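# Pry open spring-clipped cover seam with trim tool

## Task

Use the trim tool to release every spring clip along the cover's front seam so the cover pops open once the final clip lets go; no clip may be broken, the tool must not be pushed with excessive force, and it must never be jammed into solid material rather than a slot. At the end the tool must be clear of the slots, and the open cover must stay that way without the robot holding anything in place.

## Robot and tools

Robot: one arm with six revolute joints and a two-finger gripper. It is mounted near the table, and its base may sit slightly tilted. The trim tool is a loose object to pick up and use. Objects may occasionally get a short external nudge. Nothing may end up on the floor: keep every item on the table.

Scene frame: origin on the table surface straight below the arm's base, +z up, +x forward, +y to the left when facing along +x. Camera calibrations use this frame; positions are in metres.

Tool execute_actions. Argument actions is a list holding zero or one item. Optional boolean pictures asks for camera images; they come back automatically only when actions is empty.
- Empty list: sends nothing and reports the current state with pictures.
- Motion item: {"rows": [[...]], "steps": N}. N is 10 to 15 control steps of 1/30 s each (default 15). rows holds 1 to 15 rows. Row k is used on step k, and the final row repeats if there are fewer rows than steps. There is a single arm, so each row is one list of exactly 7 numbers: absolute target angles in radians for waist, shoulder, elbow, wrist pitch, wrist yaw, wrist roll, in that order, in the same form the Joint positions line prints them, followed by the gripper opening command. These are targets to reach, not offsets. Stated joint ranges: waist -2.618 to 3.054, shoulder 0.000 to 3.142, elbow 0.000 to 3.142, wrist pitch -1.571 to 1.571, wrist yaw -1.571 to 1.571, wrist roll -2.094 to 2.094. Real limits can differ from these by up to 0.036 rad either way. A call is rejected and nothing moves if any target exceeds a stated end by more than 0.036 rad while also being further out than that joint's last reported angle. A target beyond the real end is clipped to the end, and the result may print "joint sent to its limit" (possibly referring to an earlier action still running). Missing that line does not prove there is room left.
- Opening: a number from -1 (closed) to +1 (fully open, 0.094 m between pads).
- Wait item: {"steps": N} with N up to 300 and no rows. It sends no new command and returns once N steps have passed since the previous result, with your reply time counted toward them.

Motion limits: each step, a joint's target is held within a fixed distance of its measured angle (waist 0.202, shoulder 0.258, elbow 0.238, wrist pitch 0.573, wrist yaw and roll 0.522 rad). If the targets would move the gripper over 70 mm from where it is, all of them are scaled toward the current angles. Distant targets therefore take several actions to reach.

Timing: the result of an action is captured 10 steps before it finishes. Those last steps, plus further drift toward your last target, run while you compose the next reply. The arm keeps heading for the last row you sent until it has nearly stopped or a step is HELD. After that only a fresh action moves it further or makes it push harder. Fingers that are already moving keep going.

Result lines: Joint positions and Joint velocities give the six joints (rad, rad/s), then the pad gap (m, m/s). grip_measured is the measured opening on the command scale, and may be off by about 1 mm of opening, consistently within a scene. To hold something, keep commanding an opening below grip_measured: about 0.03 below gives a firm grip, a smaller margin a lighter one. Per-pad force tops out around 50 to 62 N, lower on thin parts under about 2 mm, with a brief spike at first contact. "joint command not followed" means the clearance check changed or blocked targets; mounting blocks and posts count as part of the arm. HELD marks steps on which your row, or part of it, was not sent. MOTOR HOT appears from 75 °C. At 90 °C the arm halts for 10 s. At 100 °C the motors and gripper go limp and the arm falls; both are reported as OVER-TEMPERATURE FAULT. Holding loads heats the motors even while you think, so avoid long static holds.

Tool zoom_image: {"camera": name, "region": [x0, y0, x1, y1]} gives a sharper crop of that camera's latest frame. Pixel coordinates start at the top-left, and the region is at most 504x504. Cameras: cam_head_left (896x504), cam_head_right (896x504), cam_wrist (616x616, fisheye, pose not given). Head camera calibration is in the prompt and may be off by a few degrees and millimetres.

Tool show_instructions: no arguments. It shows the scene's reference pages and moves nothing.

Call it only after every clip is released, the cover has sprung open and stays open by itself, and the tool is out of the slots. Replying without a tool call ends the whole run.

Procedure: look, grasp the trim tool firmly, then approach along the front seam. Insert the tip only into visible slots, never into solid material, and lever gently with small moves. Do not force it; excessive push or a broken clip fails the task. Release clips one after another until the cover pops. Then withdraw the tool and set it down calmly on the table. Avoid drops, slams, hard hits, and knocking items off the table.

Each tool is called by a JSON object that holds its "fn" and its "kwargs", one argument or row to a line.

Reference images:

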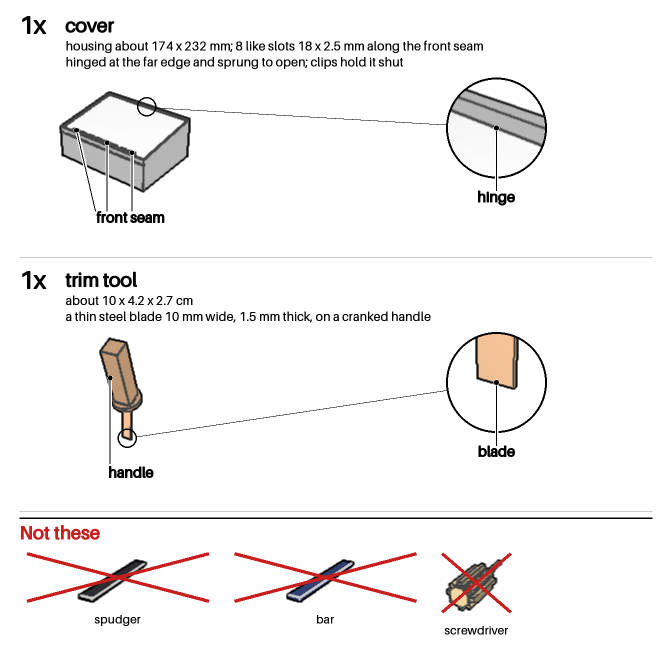

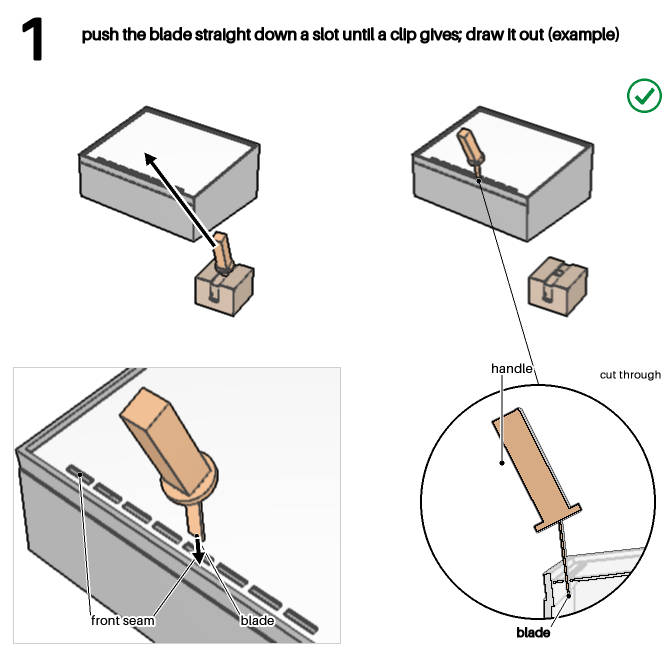

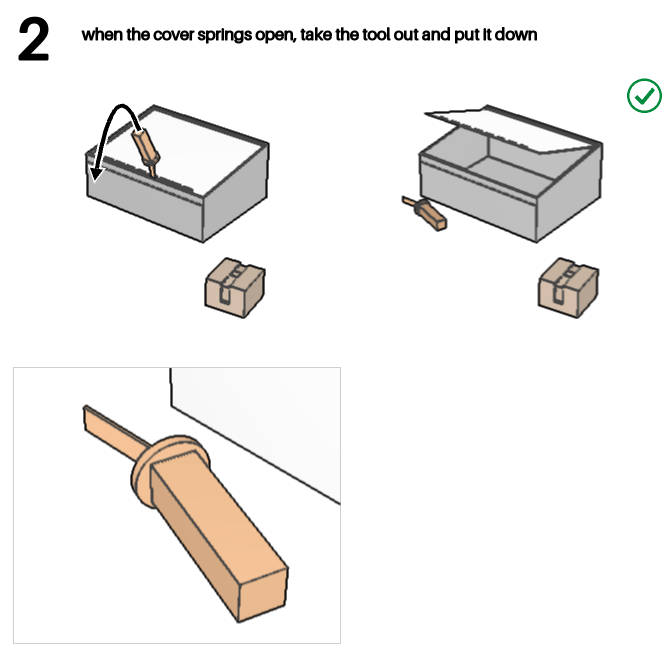

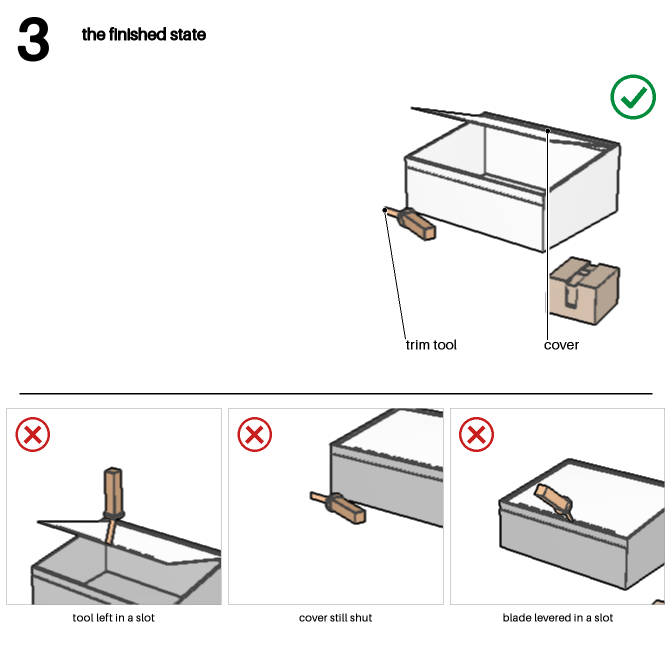

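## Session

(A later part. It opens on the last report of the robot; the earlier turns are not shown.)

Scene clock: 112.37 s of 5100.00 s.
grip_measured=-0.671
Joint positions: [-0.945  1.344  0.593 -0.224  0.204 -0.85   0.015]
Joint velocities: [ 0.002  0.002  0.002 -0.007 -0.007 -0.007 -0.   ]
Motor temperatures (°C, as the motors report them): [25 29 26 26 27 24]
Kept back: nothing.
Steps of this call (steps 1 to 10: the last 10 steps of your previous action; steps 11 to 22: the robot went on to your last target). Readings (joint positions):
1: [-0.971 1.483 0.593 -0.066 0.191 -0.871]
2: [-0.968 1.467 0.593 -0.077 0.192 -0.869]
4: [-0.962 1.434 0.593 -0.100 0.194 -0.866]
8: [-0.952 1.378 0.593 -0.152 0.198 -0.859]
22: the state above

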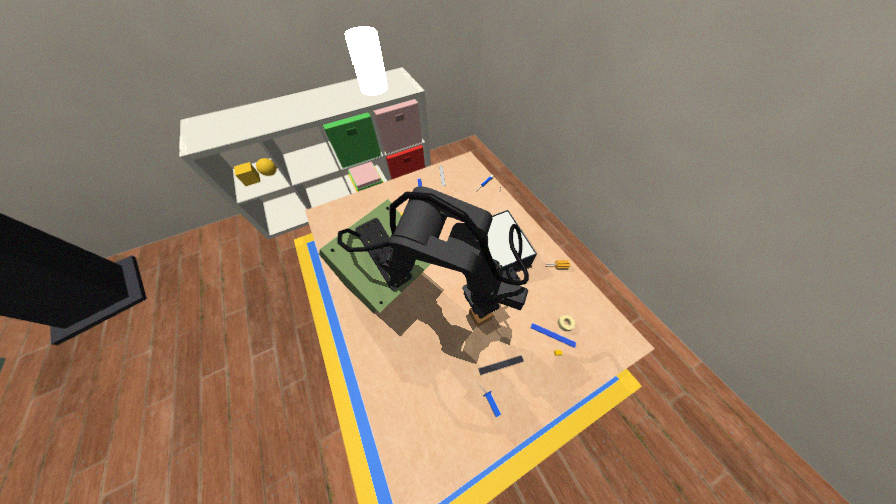

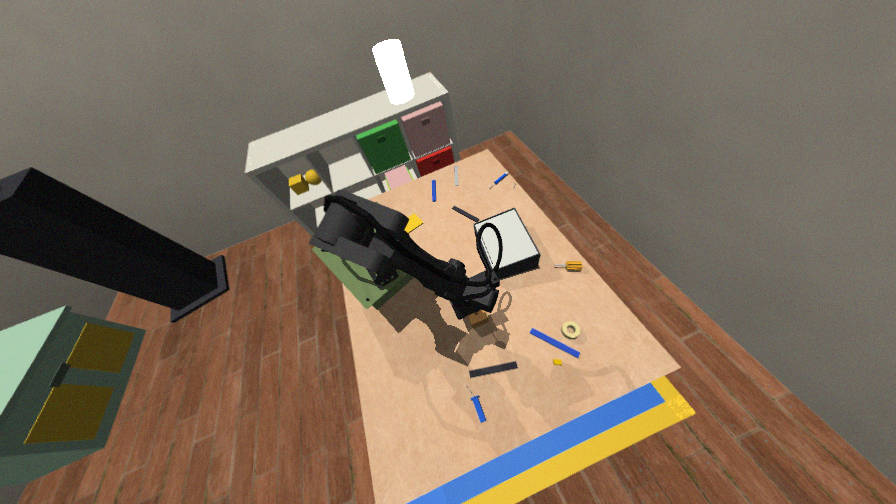

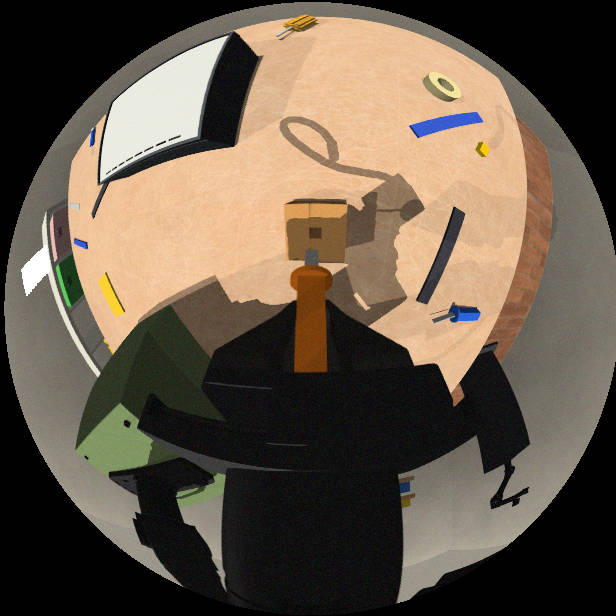

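{"fn": "execute_actions", "kwargs": {
  "actions": [
    {"rows":[[-0.92,1.345,0.60,-0.24,0.215,-0.83,-0.705],[-0.89,1.36,0.61,-0.244,0.228,-0.80,-0.705],[-0.86,1.375,0.62,-0.248,0.242,-0.775,-0.705],[-0.83,1.39,0.63,-0.252,0.256,-0.745,-0.705],[-0.80,1.405,0.64,-0.256,0.27,-0.72,-0.705],[-0.77,1.42,0.65,-0.26,0.284,-0.69,-0.705],[-0.74,1.435,0.66,-0.264,0.298,-0.66,-0.705],[-0.71,1.45,0.67,-0.268,0.312,-0.635,-0.705],[-0.68,1.465,0.68,-0.272,0.326,-0.605,-0.705],[-0.65,1.48,0.69,-0.276,0.34,-0.58,-0.705],[-0.62,1.495,0.70,-0.28,0.354,-0.55,-0.705],[-0.59,1.51,0.71,-0.284,0.368,-0.52,-0.705],[-0.56,1.525,0.72,-0.288,0.382,-0.495,-0.705],[-0.53,1.54,0.73,-0.292,0.396,-0.465,-0.705],[-0.50,1.555,0.74,-0.296,0.41,-0.44,-0.705]],"steps":15}
  ]
}}

{"fn": "execute_actions", "kwargs": {
  "actions": [
    {"rows":[[-0.47,1.57,0.75,-0.30,0.425,-0.41,-0.705],[-0.44,1.585,0.76,-0.304,0.44,-0.38,-0.705],[-0.41,1.60,0.77,-0.308,0.455,-0.355,-0.705],[-0.38,1.615,0.78,-0.312,0.47,-0.325,-0.705],[-0.35,1.63,0.79,-0.316,0.485,-0.30,-0.705],[-0.32,1.645,0.80,-0.32,0.50,-0.27,-0.705],[-0.29,1.66,0.81,-0.324,0.515,-0.24,-0.705],[-0.26,1.675,0.82,-0.328,0.53,-0.215,-0.705],[-0.23,1.69,0.83,-0.332,0.545,-0.185,-0.705],[-0.2,1.705,0.838,-0.336,0.56,-0.16,-0.705],[-0.175,1.72,0.845,-0.34,0.575,-0.13,-0.705],[-0.15,1.735,0.85,-0.345,0.587,-0.10,-0.705],[-0.13,1.75,0.853,-0.35,0.597,-0.075,-0.705],[-0.118,1.762,0.856,-0.355,0.604,-0.055,-0.705],[-0.112,1.77,0.857,-0.36,0.607,-0.046,-0.705]],"steps":15}
  ]
}}

{"fn": "execute_actions", "kwargs": {
  "actions": [
    {"steps":25}
  ],
  "pictures": true
}}

Scene clock: 116.53 s of 5100.00 s.
grip_measured=-0.671
Joint positions: [-0.868  1.362  0.6   -0.232  0.236 -0.799  0.015]
Joint velocities: [ 0.862  0.359  0.164 -0.095  0.212  0.374 -0.001]
Motor temperatures (°C, as the motors report them): [25 29 26 26 27 24]
Steps of this call (steps 1 to 30: the robot went on to your last target; steps 31 to 90: nothing new was sent; then 1.00 s passed at rest; steps 91 to 95: the first 5 steps of this action). Readings (joint positions):
91: [-0.943 1.344 0.593 -0.228 0.206 -0.847]
92: [-0.936 1.344 0.593 -0.228 0.212 -0.841]
94: [-0.897 1.352 0.595 -0.229 0.228 -0.815]
95: the state above

Scene clock: 117.03 s of 5100.00 s.
grip_measured=-0.671
Joint positions: [-0.416  1.59   0.747 -0.28   0.42  -0.421  0.015]
Joint velocities: [ 0.842  0.447  0.295 -0.139  0.403  0.725 -0.   ]
Motor temperatures (°C, as the motors report them): [25 29 26 26 27 24]
Steps of this call (steps 1 to 10: the last 10 steps of your previous action; steps 11 to 15: the first 5 steps of this action). Readings (joint positions):
11: [-0.535 1.531 0.707 -0.265 0.363 -0.531]
12: [-0.505 1.545 0.717 -0.269 0.377 -0.504]
14: [-0.445 1.576 0.737 -0.276 0.405 -0.449]
15: the state above

Scene clock: 117.87 s of 5100.00 s.
grip_measured=-0.671
Joint positions: [-0.121  1.76   0.83  -0.343  0.596 -0.058  0.015]
Joint velocities: [-0.012 -0.002  0.002  0.022  0.022 -0.022 -0.001]
Motor temperatures (°C, as the motors report them): [25 29 26 26 27 24]
Kept back: nothing.
Steps of this call (steps 1 to 10: the last 10 steps of your previous action; steps 11 to 25: the robot went on to your last target). Readings (joint positions):
1: [-0.386 1.606 0.757 -0.284 0.434 -0.394]
2: [-0.356 1.621 0.767 -0.288 0.449 -0.366]
4: [-0.297 1.651 0.787 -0.296 0.478 -0.310]
8: [-0.183 1.710 0.820 -0.309 0.534 -0.199]
25: the state above

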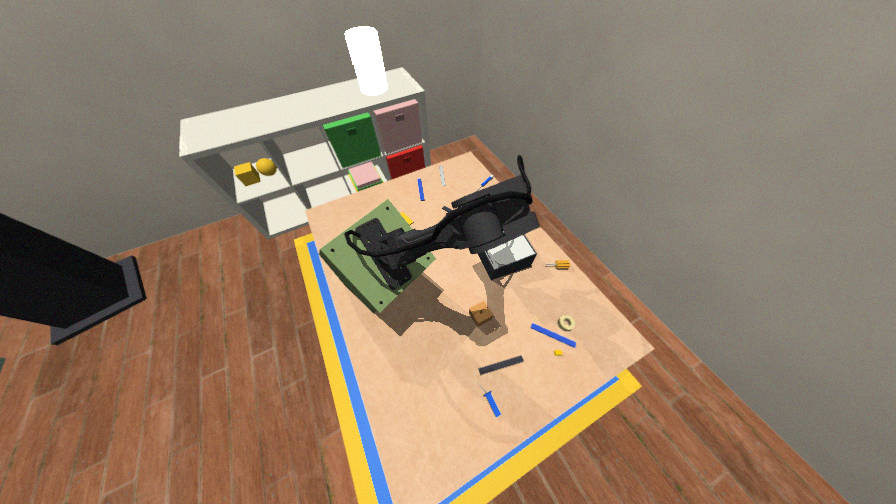

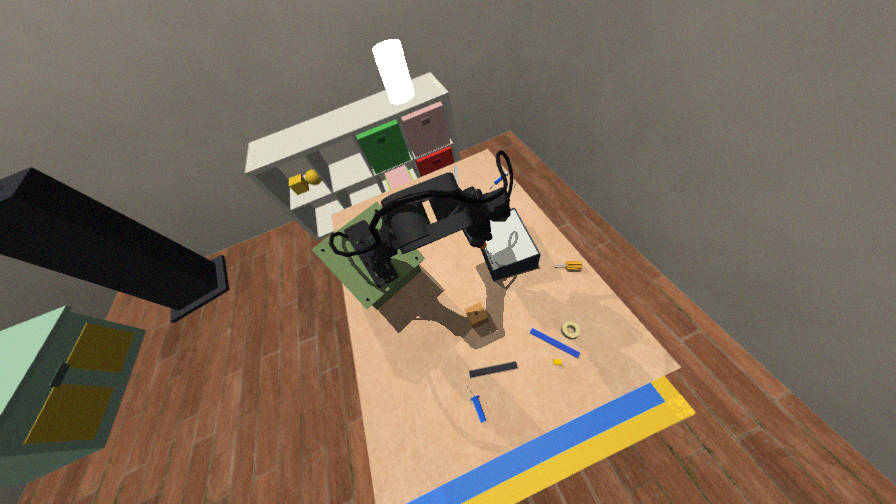

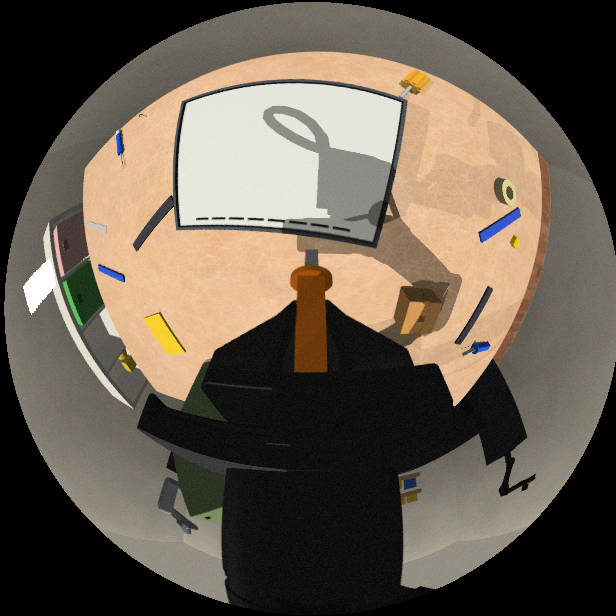

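{"fn": "zoom_image", "kwargs": {
  "camera": "cam_wrist",
  "region": [170, 170, 410, 290]
}}

Region (170, 170, 410, 290) of cam_wrist's 616x616 image, scaled by 2.100, with more detail than that image has.

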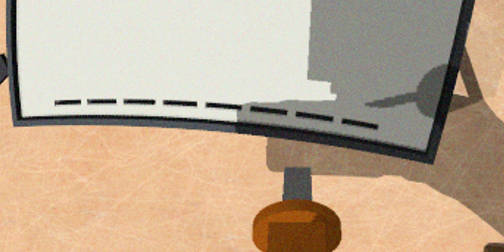

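{"fn": "execute_actions", "kwargs": {
  "actions": [
    {"rows":[[-0.13,1.772,0.858,-0.335,0.592,-0.06,-0.705],[-0.145,1.778,0.86,-0.32,0.586,-0.065,-0.705],[-0.16,1.784,0.862,-0.305,0.58,-0.07,-0.705],[-0.175,1.79,0.864,-0.29,0.574,-0.075,-0.705],[-0.19,1.796,0.866,-0.275,0.568,-0.08,-0.705],[-0.205,1.802,0.867,-0.26,0.562,-0.085,-0.705],[-0.22,1.808,0.868,-0.245,0.556,-0.09,-0.705],[-0.235,1.814,0.869,-0.23,0.55,-0.095,-0.705],[-0.25,1.82,0.87,-0.218,0.545,-0.1,-0.705],[-0.263,1.825,0.871,-0.206,0.54,-0.104,-0.705],[-0.274,1.83,0.872,-0.196,0.535,-0.107,-0.705],[-0.281,1.833,0.873,-0.189,0.532,-0.109,-0.705],[-0.284,1.835,0.874,-0.185,0.531,-0.11,-0.705]],"steps":14}
  ]
}}

{"fn": "execute_actions", "kwargs": {
  "actions": [
    {"steps":25}
  ],
  "pictures": true
}}

Scene clock: 127.67 s of 5100.00 s.
grip_measured=-0.671
Joint positions: [-0.139  1.764  0.83  -0.332  0.592 -0.058  0.015]
Joint velocities: [-0.354  0.09  -0.002  0.242 -0.11  -0.11   0.   ]
Motor temperatures (°C, as the motors report them): [25 28 27 26 27 24]
Steps of this call (steps 1 to 30: the robot went on to your last target; steps 31 to 90: nothing new was sent; then 6.67 s passed at rest; steps 91 to 94: the first 4 steps of this action). Readings (joint positions):
91: [-0.121 1.760 0.830 -0.343 0.597 -0.055]
92: [-0.123 1.760 0.830 -0.342 0.596 -0.055]
94: the state above

Scene clock: 128.50 s of 5100.00 s.
grip_measured=-0.671
Joint positions: [-0.285  1.822  0.847 -0.199  0.543 -0.1    0.015]
Joint velocities: [-0.007 -0.012 -0.017 -0.051 -0.051  0.022  0.001]
Motor temperatures (°C, as the motors report them): [25 28 27 26 27 24]
Kept back: nothing.
Steps of this call (steps 1 to 10: the last 10 steps of your previous action; steps 11 to 25: the robot went on to your last target). Readings (joint positions):
1: [-0.153 1.768 0.830 -0.323 0.589 -0.060]
2: [-0.169 1.773 0.830 -0.313 0.585 -0.063]
4: [-0.203 1.787 0.830 -0.291 0.578 -0.070]
8: [-0.264 1.812 0.830 -0.246 0.562 -0.085]
25: the state above

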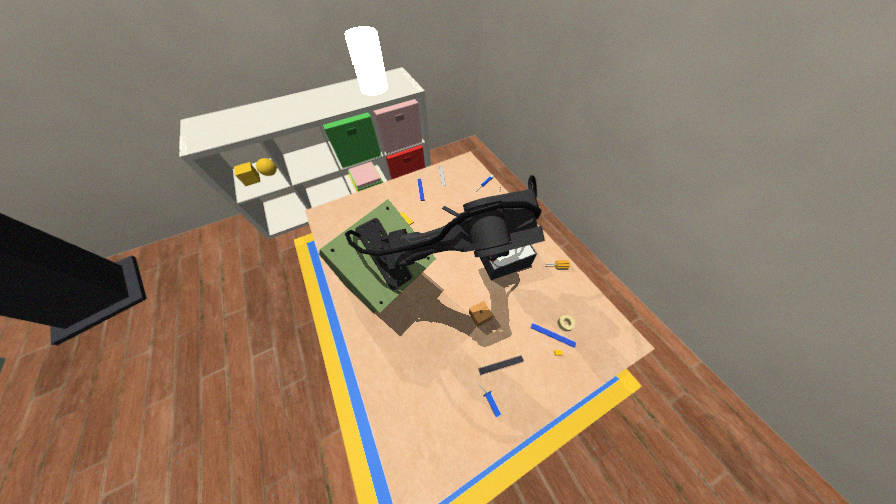

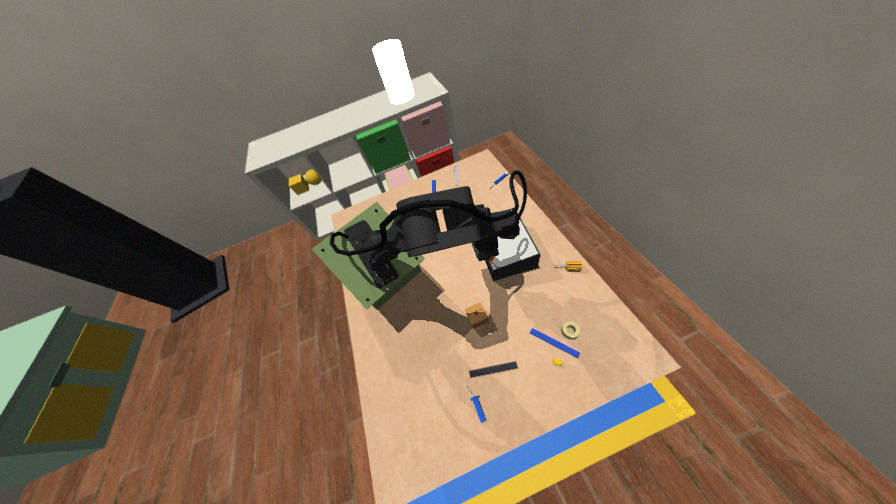

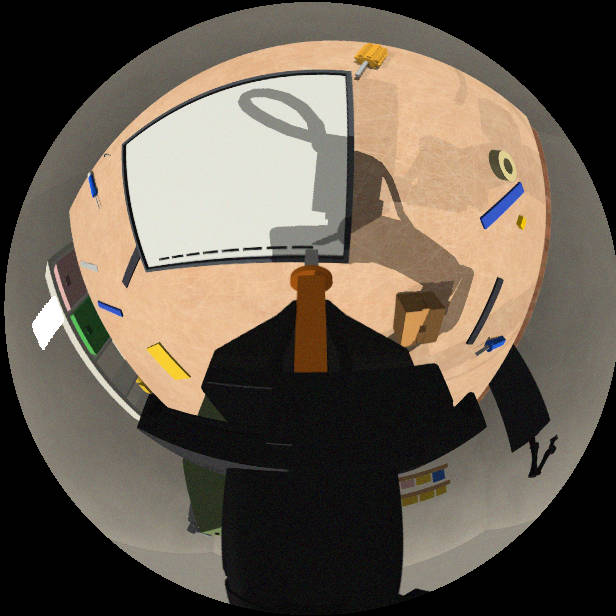

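{"fn": "zoom_image", "kwargs": {
  "camera": "cam_wrist",
  "region": [231, 210, 391, 290]
}}

Region (231, 210, 391, 290) of cam_wrist's 616x616 image, scaled by 3.150, with more detail than that image has.

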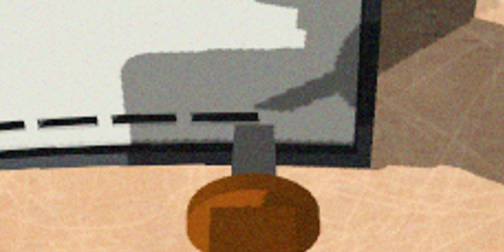

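{"fn": "execute_actions", "kwargs": {
  "actions": [
    {"rows":[[-0.284,1.84,0.874,-0.182,0.529,-0.1,-0.705],[-0.284,1.844,0.874,-0.179,0.528,-0.1,-0.705],[-0.284,1.848,0.874,-0.176,0.527,-0.1,-0.705],[-0.284,1.852,0.874,-0.174,0.526,-0.1,-0.705],[-0.284,1.855,0.874,-0.171,0.525,-0.1,-0.705],[-0.284,1.858,0.874,-0.169,0.524,-0.1,-0.705],[-0.284,1.861,0.874,-0.166,0.523,-0.1,-0.705],[-0.284,1.864,0.874,-0.164,0.522,-0.1,-0.705],[-0.284,1.867,0.874,-0.161,0.52,-0.1,-0.705],[-0.284,1.87,0.874,-0.159,0.519,-0.1,-0.705]],"steps":12}
  ]
}}

{"fn": "execute_actions", "kwargs": {
  "actions": [
    {"steps":22}
  ],
  "pictures": true
}}

{"fn": "zoom_image", "kwargs": {
  "camera": "cam_wrist",
  "region": [251, 215, 371, 275]
}}

Scene clock: 133.13 s of 5100.00 s.
grip_measured=-0.671
Joint positions: [-0.285  1.822  0.847 -0.198  0.542 -0.1    0.015]
Joint velocities: [-0.012 -0.007 -0.002  0.022 -0.007  0.007 -0.001]
Motor temperatures (°C, as the motors report them): [25 28 27 26 27 24]
Steps of this call (steps 1 to 15: the robot went on to your last target; steps 16 to 90: nothing new was sent; then 1.57 s passed at rest; steps 91 to 92: the first 2 steps of this action). Readings (joint positions):
91: [-0.285 1.822 0.847 -0.199 0.542 -0.100]
92: the state above

Scene clock: 133.87 s of 5100.00 s.
grip_measured=-0.671
Joint positions: [-0.285  1.854  0.847 -0.179  0.533 -0.1    0.015]
Joint velocities: [-0.002 -0.002  0.012  0.051 -0.007 -0.051  0.   ]
Motor temperatures (°C, as the motors report them): [25 28 27 26 27 24]
Kept back: nothing.
Steps of this call (steps 1 to 10: the last 10 steps of your previous action; steps 11 to 22: the robot went on to your last target). Readings (joint positions):
1: [-0.285 1.823 0.847 -0.196 0.541 -0.100]
2: [-0.285 1.826 0.847 -0.194 0.541 -0.100]
4: [-0.285 1.833 0.847 -0.189 0.539 -0.100]
8: [-0.285 1.849 0.847 -0.183 0.535 -0.100]
22: the state above

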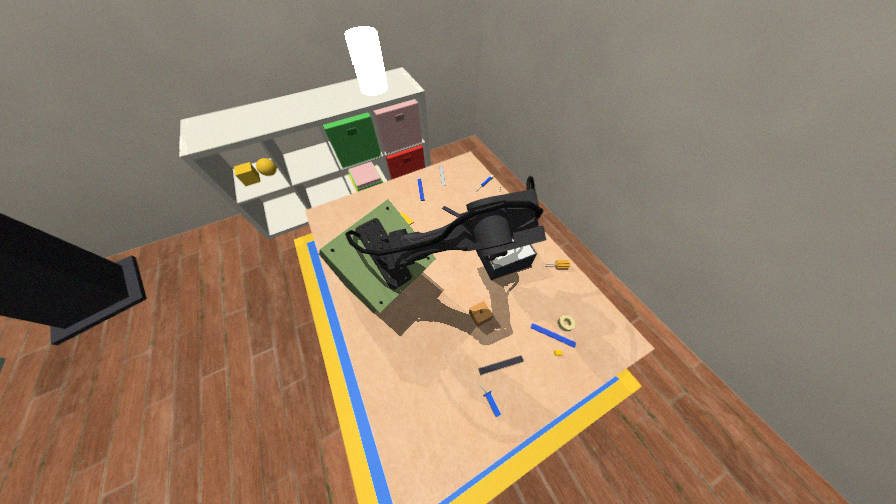

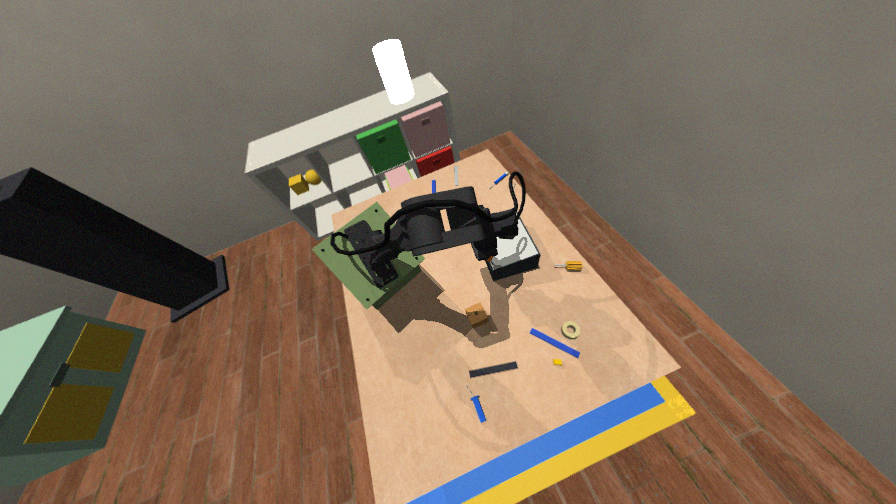

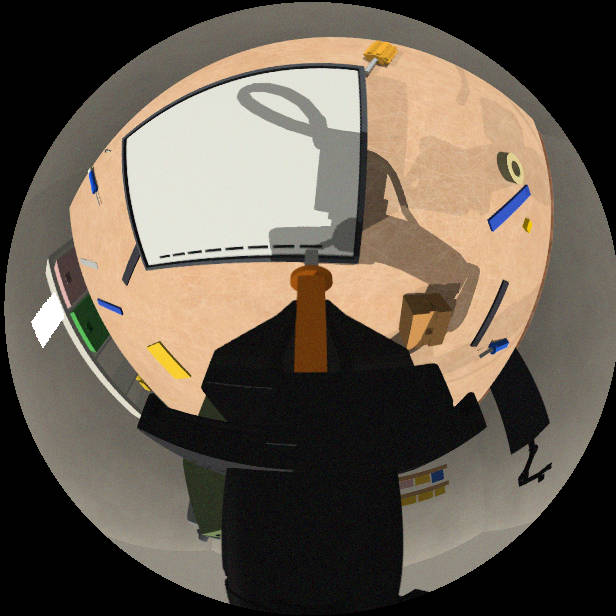

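Region (251, 215, 371, 275) of cam_wrist's 616x616 image, scaled by 4.200, with more detail than that image has.

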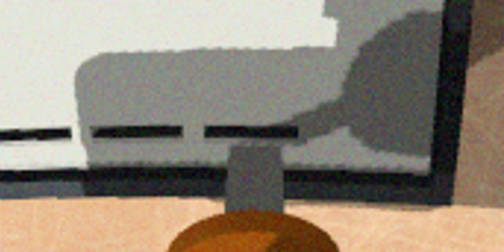

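{"fn": "zoom_image", "kwargs": {
  "camera": "cam_wrist",
  "region": [286, 232, 346, 262]
}}

Region (286, 232, 346, 262) of cam_wrist's 616x616 image, scaled by 8.400, with more detail than that image has.

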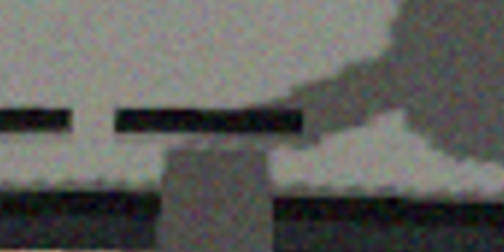

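{"fn": "execute_actions", "kwargs": {
  "actions": [
    {"rows":[[-0.284,1.866,0.874,-0.158,0.521,-0.1,-0.705],[-0.284,1.866,0.874,-0.156,0.521,-0.1,-0.705],[-0.284,1.866,0.874,-0.154,0.521,-0.1,-0.705],[-0.284,1.866,0.874,-0.152,0.521,-0.1,-0.705],[-0.284,1.866,0.874,-0.15,0.521,-0.1,-0.705]],"steps":11}
  ]
}}

{"fn": "execute_actions", "kwargs": {
  "actions": [
    {"steps":20}
  ],
  "pictures": true
}}

{"fn": "zoom_image", "kwargs": {
  "camera": "cam_wrist",
  "region": [286, 232, 346, 262]
}}

Scene clock: 137.97 s of 5100.00 s.
grip_measured=-0.671
Joint positions: [-0.285  1.854  0.847 -0.179  0.533 -0.1    0.015]
Joint velocities: [ 0.007  0.007 -0.017  0.007 -0.066  0.022  0.   ]
Motor temperatures (°C, as the motors report them): [25 28 27 26 27 24]
Steps of this call (steps 1 to 15: the robot went on to your last target; steps 16 to 90: nothing new was sent; then 1.07 s passed at rest; step 91: the first step of this action). Readings (joint positions):
91: the state above

Scene clock: 138.63 s of 5100.00 s.
grip_measured=-0.671
Joint positions: [-0.285  1.854  0.847 -0.179  0.533 -0.1    0.015]
Joint velocities: [-0.012 -0.007 -0.002 -0.037  0.007 -0.022  0.   ]
Motor temperatures (°C, as the motors report them): [25 28 27 26 27 24]
Kept back: nothing.
Steps of this call (steps 1 to 10: the last 10 steps of your previous action; steps 11 to 15: the robot went on to your last target; steps 16 to 20: nothing new was sent). Readings (joint positions):
1: [-0.285 1.854 0.847 -0.179 0.533 -0.100]
2: [-0.285 1.854 0.847 -0.179 0.533 -0.100]
4: [-0.285 1.854 0.847 -0.179 0.533 -0.100]
8: [-0.285 1.854 0.847 -0.179 0.533 -0.100]
20: the state above
The arm was judged still, so your last target was given up. Only a new action makes it travel on or press farther. Fingers that are still opening or closing keep moving.

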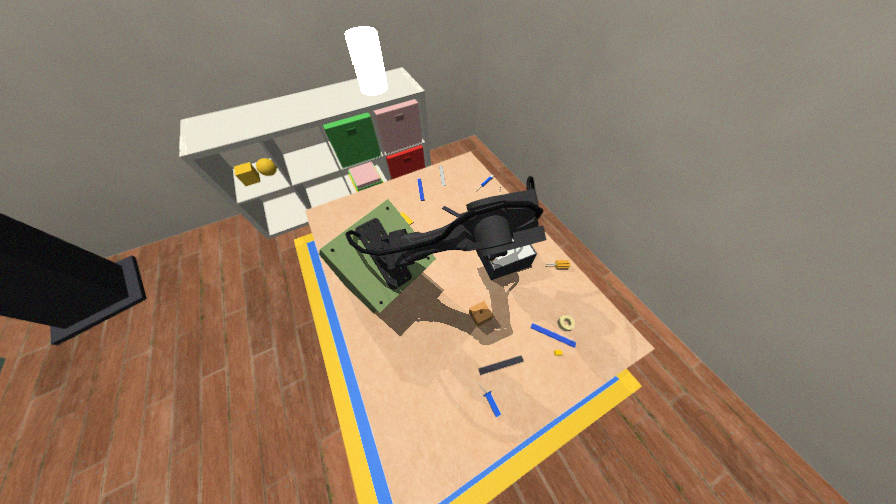

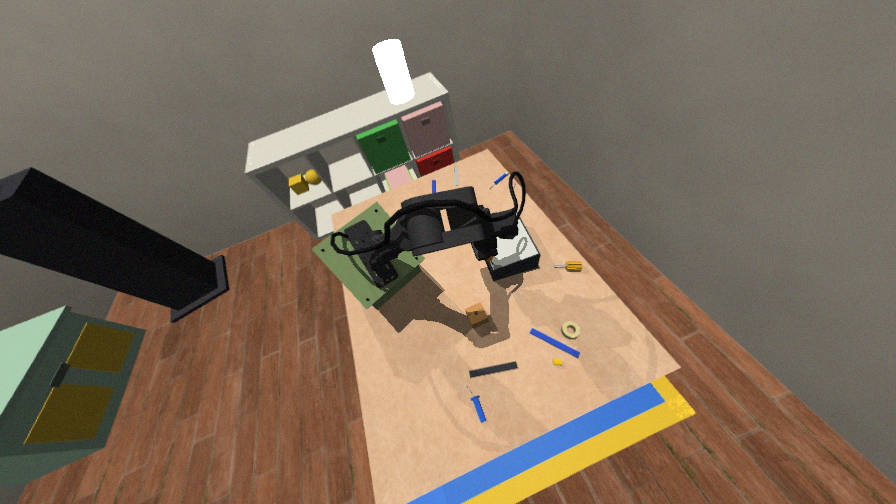

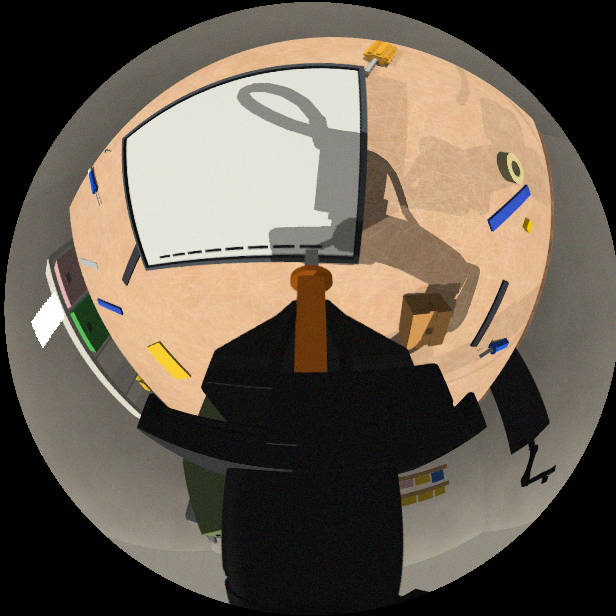

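Region (286, 232, 346, 262) of cam_wrist's 616x616 image, scaled by 8.400, with more detail than that image has.

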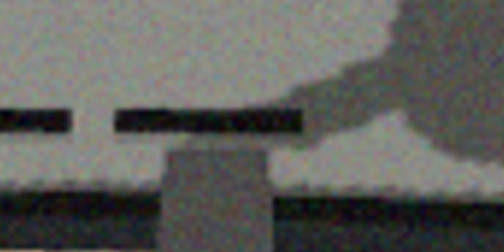

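{"fn": "execute_actions", "kwargs": {
  "actions": [
    {"rows":[[-0.284,1.855,0.86,-0.172,0.53,-0.1,-0.705],[-0.284,1.85,0.86,-0.172,0.53,-0.1,-0.705],[-0.284,1.845,0.86,-0.172,0.53,-0.1,-0.705],[-0.284,1.84,0.86,-0.172,0.53,-0.1,-0.705],[-0.284,1.836,0.86,-0.172,0.53,-0.1,-0.705],[-0.284,1.833,0.86,-0.172,0.53,-0.1,-0.705],[-0.284,1.831,0.86,-0.172,0.53,-0.1,-0.705]],"steps":11}
  ]
}}

{"fn": "execute_actions", "kwargs": {
  "actions": [
    {"steps":20}
  ],
  "pictures": true
}}

{"fn": "zoom_image", "kwargs": {
  "camera": "cam_wrist",
  "region": [286, 232, 346, 262]
}}

Scene clock: 139.70 s of 5100.00 s.
grip_measured=-0.671
Joint positions: [-0.285  1.854  0.847 -0.179  0.533 -0.1    0.015]
Joint velocities: [ 0.002  0.007 -0.012 -0.081 -0.022  0.037 -0.   ]
Motor temperatures (°C, as the motors report them): [25 28 27 26 27 24]
Steps of this call (steps 1 to 31: nothing new was sent; step 32: the first step of this action). Readings (joint positions):
32: the state above

Scene clock: 140.37 s of 5100.00 s.
grip_measured=-0.671
Joint positions: [-0.285  1.848  0.847 -0.179  0.533 -0.1    0.015]
Joint velocities: [-0.002  0.007  0.012  0.051  0.007 -0.007 -0.   ]
Motor temperatures (°C, as the motors report them): [25 28 27 26 27 24]
Kept back: nothing.
Steps of this call (steps 1 to 10: the last 10 steps of your previous action; steps 11 to 15: the robot went on to your last target; steps 16 to 20: nothing new was sent). Readings (joint positions):
1: [-0.285 1.854 0.847 -0.179 0.533 -0.100]
2: [-0.285 1.854 0.847 -0.179 0.533 -0.100]
4: [-0.285 1.854 0.847 -0.179 0.533 -0.100]
8: [-0.285 1.849 0.847 -0.179 0.533 -0.100]
20: the state above
The arm was judged still, so your last target was given up. Only a new action makes it travel on or press farther. Fingers that are still opening or closing keep moving.

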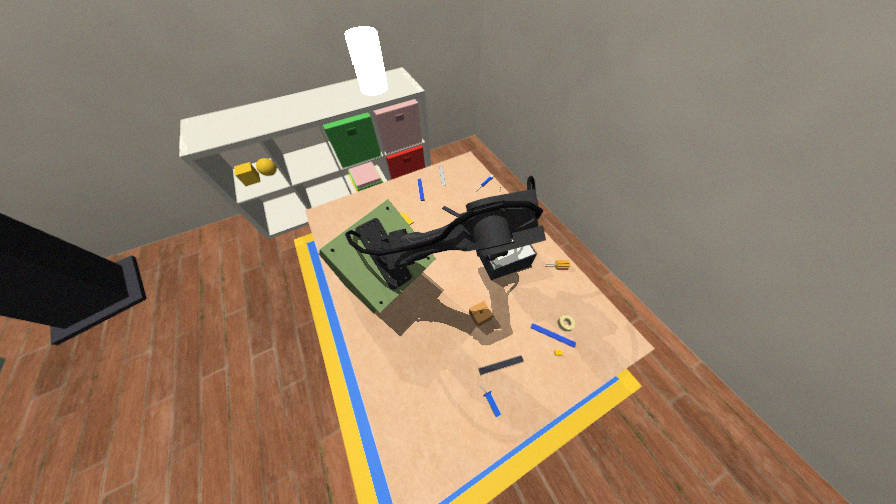

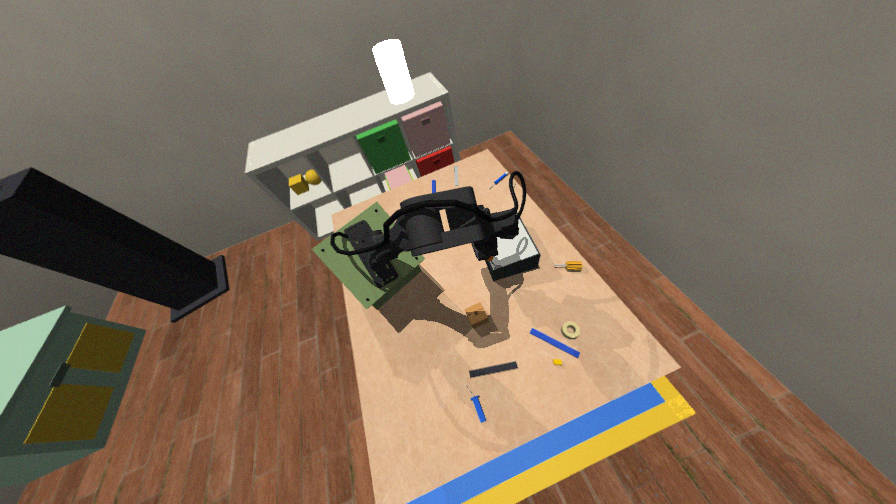

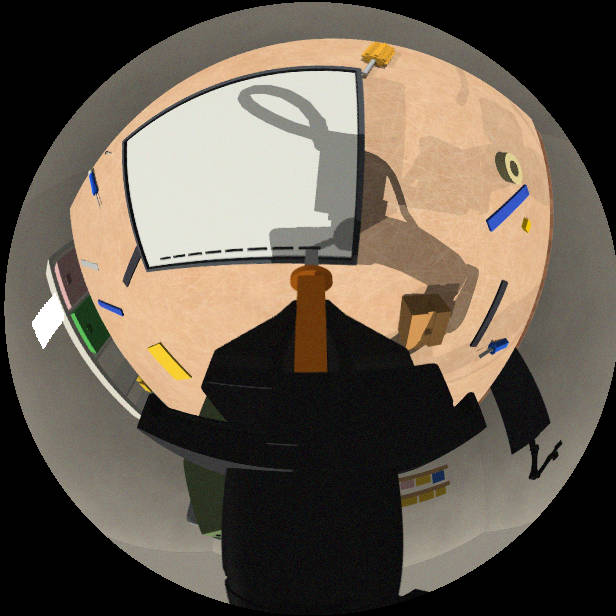

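Region (286, 232, 346, 262) of cam_wrist's 616x616 image, scaled by 8.400, with more detail than that image has.

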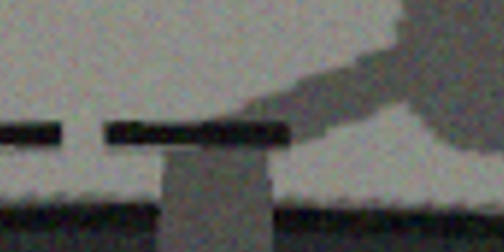

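{"fn": "execute_actions", "kwargs": {
  "actions": [
    {"rows":[[-0.284,1.842,0.86,-0.166,0.53,-0.1,-0.705],[-0.284,1.842,0.86,-0.163,0.53,-0.1,-0.705],[-0.284,1.842,0.86,-0.161,0.53,-0.1,-0.705],[-0.284,1.842,0.86,-0.159,0.53,-0.1,-0.705],[-0.284,1.842,0.86,-0.157,0.53,-0.1,-0.705],[-0.284,1.842,0.86,-0.156,0.53,-0.1,-0.705]],"steps":11}
  ]
}}

{"fn": "execute_actions", "kwargs": {
  "actions": [
    {"steps":20}
  ],
  "pictures": true
}}

{"fn": "zoom_image", "kwargs": {
  "camera": "cam_wrist",
  "region": [286, 232, 346, 262]
}}

Scene clock: 142.50 s of 5100.00 s.
grip_measured=-0.671
Joint positions: [-0.285  1.848  0.847 -0.179  0.533 -0.1    0.015]
Joint velocities: [-0.007 -0.002 -0.017 -0.022  0.051  0.007 -0.   ]
Motor temperatures (°C, as the motors report them): [25 29 27 26 27 24]
Steps of this call (steps 1 to 63: nothing new was sent; step 64: the first step of this action). Readings (joint positions):
64: the state above

Scene clock: 143.17 s of 5100.00 s.
grip_measured=-0.671
Joint positions: [-0.285  1.848  0.847 -0.17   0.533 -0.1    0.015]
Joint velocities: [-0.012  0.007  0.007 -0.11   0.007 -0.066  0.001]
Motor temperatures (°C, as the motors report them): [25 29 27 26 27 24]
Kept back: nothing.
Steps of this call (steps 1 to 10: the last 10 steps of your previous action; steps 11 to 15: the robot went on to your last target; steps 16 to 20: nothing new was sent). Readings (joint positions):
1: [-0.285 1.848 0.847 -0.179 0.533 -0.100]
2: [-0.285 1.848 0.847 -0.178 0.533 -0.100]
4: [-0.285 1.848 0.847 -0.176 0.533 -0.100]
8: [-0.285 1.848 0.847 -0.172 0.533 -0.100]
20: the state above
The arm was judged still, so your last target was given up. Only a new action makes it travel on or press farther. Fingers that are still opening or closing keep moving.

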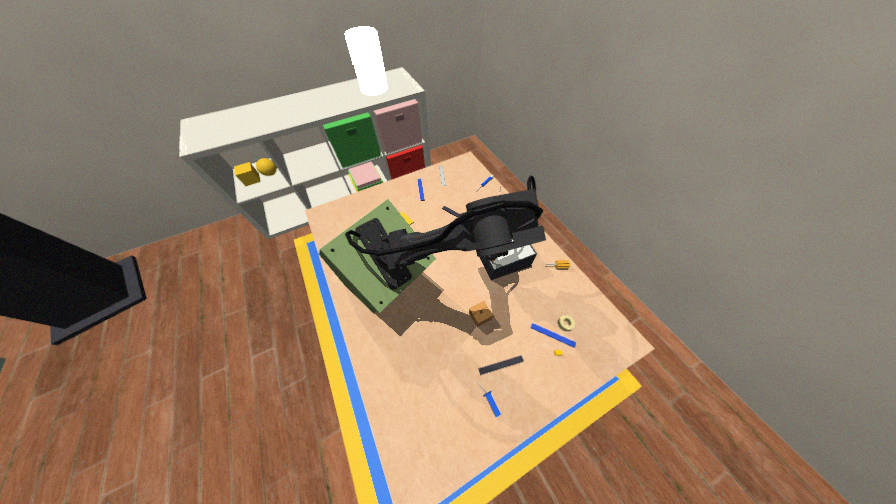

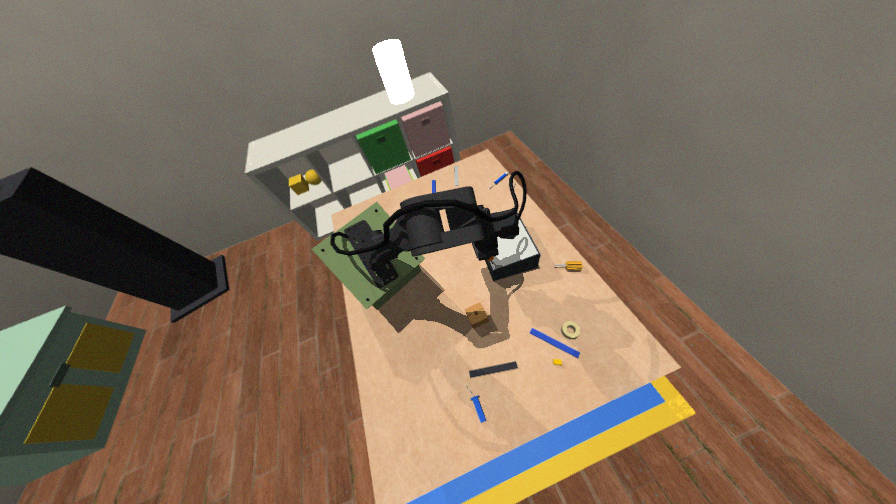

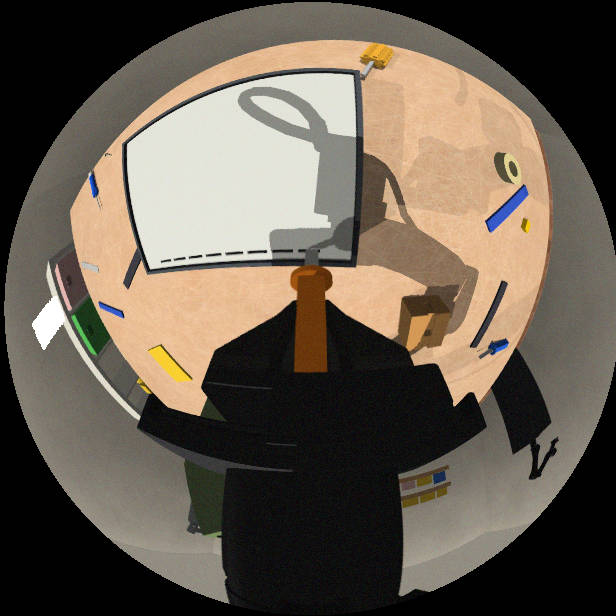

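Region (286, 232, 346, 262) of cam_wrist's 616x616 image, scaled by 8.400, with more detail than that image has.

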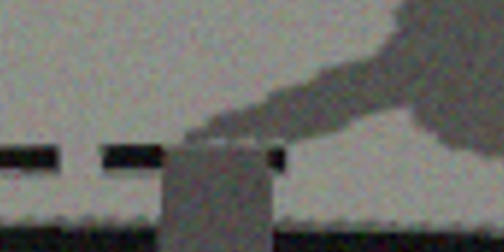

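{"fn": "execute_actions", "kwargs": {
  "actions": [
    {"rows":[[-0.284,1.842,0.86,-0.18,0.53,-0.1,-0.705],[-0.284,1.842,0.86,-0.184,0.53,-0.1,-0.705],[-0.284,1.842,0.86,-0.187,0.53,-0.1,-0.705],[-0.284,1.842,0.86,-0.189,0.53,-0.1,-0.705],[-0.284,1.842,0.86,-0.191,0.53,-0.1,-0.705],[-0.284,1.842,0.86,-0.192,0.53,-0.1,-0.705]],"steps":11}
  ]
}}

{"fn": "execute_actions", "kwargs": {
  "actions": [
    {"steps":20}
  ],
  "pictures": true
}}

{"fn": "zoom_image", "kwargs": {
  "camera": "cam_wrist",
  "region": [286, 232, 346, 262]
}}

Scene clock: 145.67 s of 5100.00 s.
grip_measured=-0.671
Joint positions: [-0.285  1.848  0.847 -0.17   0.533 -0.1    0.015]
Joint velocities: [-0.012  0.017 -0.002  0.022 -0.037  0.022  0.001]
Motor temperatures (°C, as the motors report them): [25 29 27 26 27 24]
Steps of this call (steps 1 to 74: nothing new was sent; step 75: the first step of this action). Readings (joint positions):
75: the state above

Scene clock: 146.33 s of 5100.00 s.
grip_measured=-0.671
Joint positions: [-0.285  1.848  0.847 -0.176  0.533 -0.1    0.015]
Joint velocities: [-0.002 -0.002 -0.007  0.022 -0.037  0.037  0.001]
Motor temperatures (°C, as the motors report them): [25 29 27 26 27 24]
Kept back: nothing.
Steps of this call (steps 1 to 10: the last 10 steps of your previous action; steps 11 to 15: the robot went on to your last target; steps 16 to 20: nothing new was sent). Readings (joint positions):
1: [-0.285 1.848 0.847 -0.170 0.533 -0.100]
2: [-0.285 1.848 0.847 -0.170 0.533 -0.100]
4: [-0.285 1.848 0.847 -0.171 0.533 -0.100]
8: [-0.285 1.848 0.847 -0.174 0.533 -0.100]
20: the state above
The arm was judged still, so your last target was given up. Only a new action makes it travel on or press farther. Fingers that are still opening or closing keep moving.

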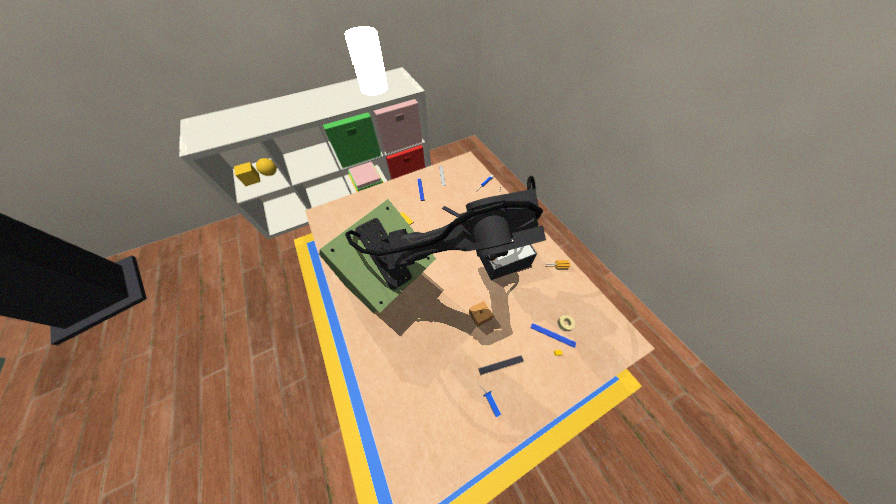

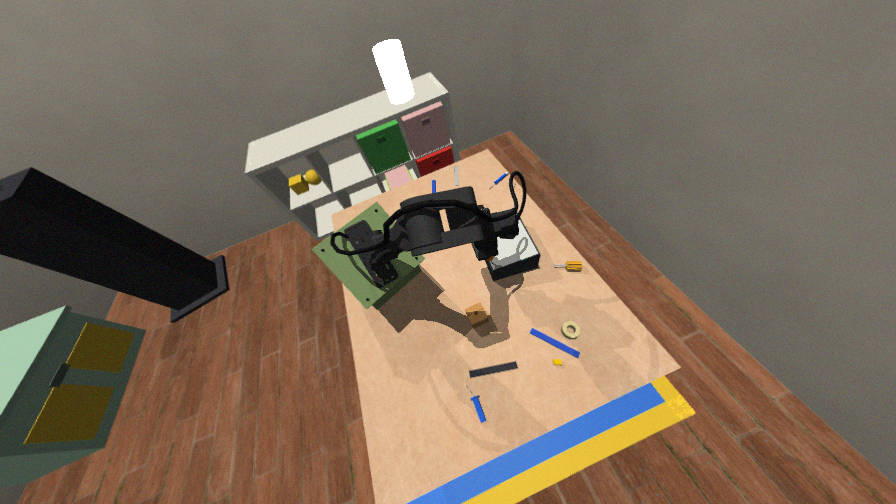

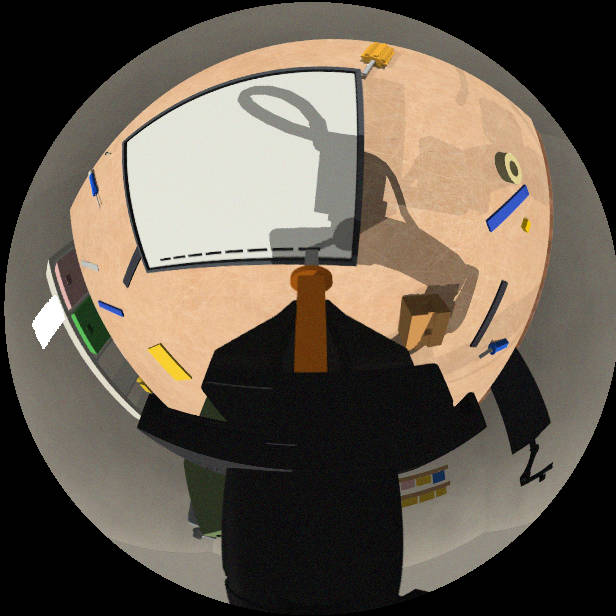

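Region (286, 232, 346, 262) of cam_wrist's 616x616 image, scaled by 8.400, with more detail than that image has.

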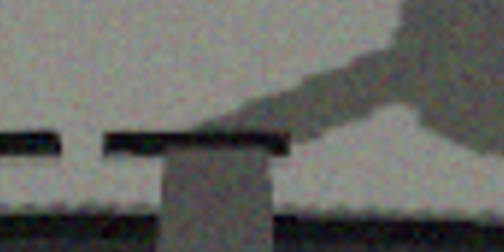

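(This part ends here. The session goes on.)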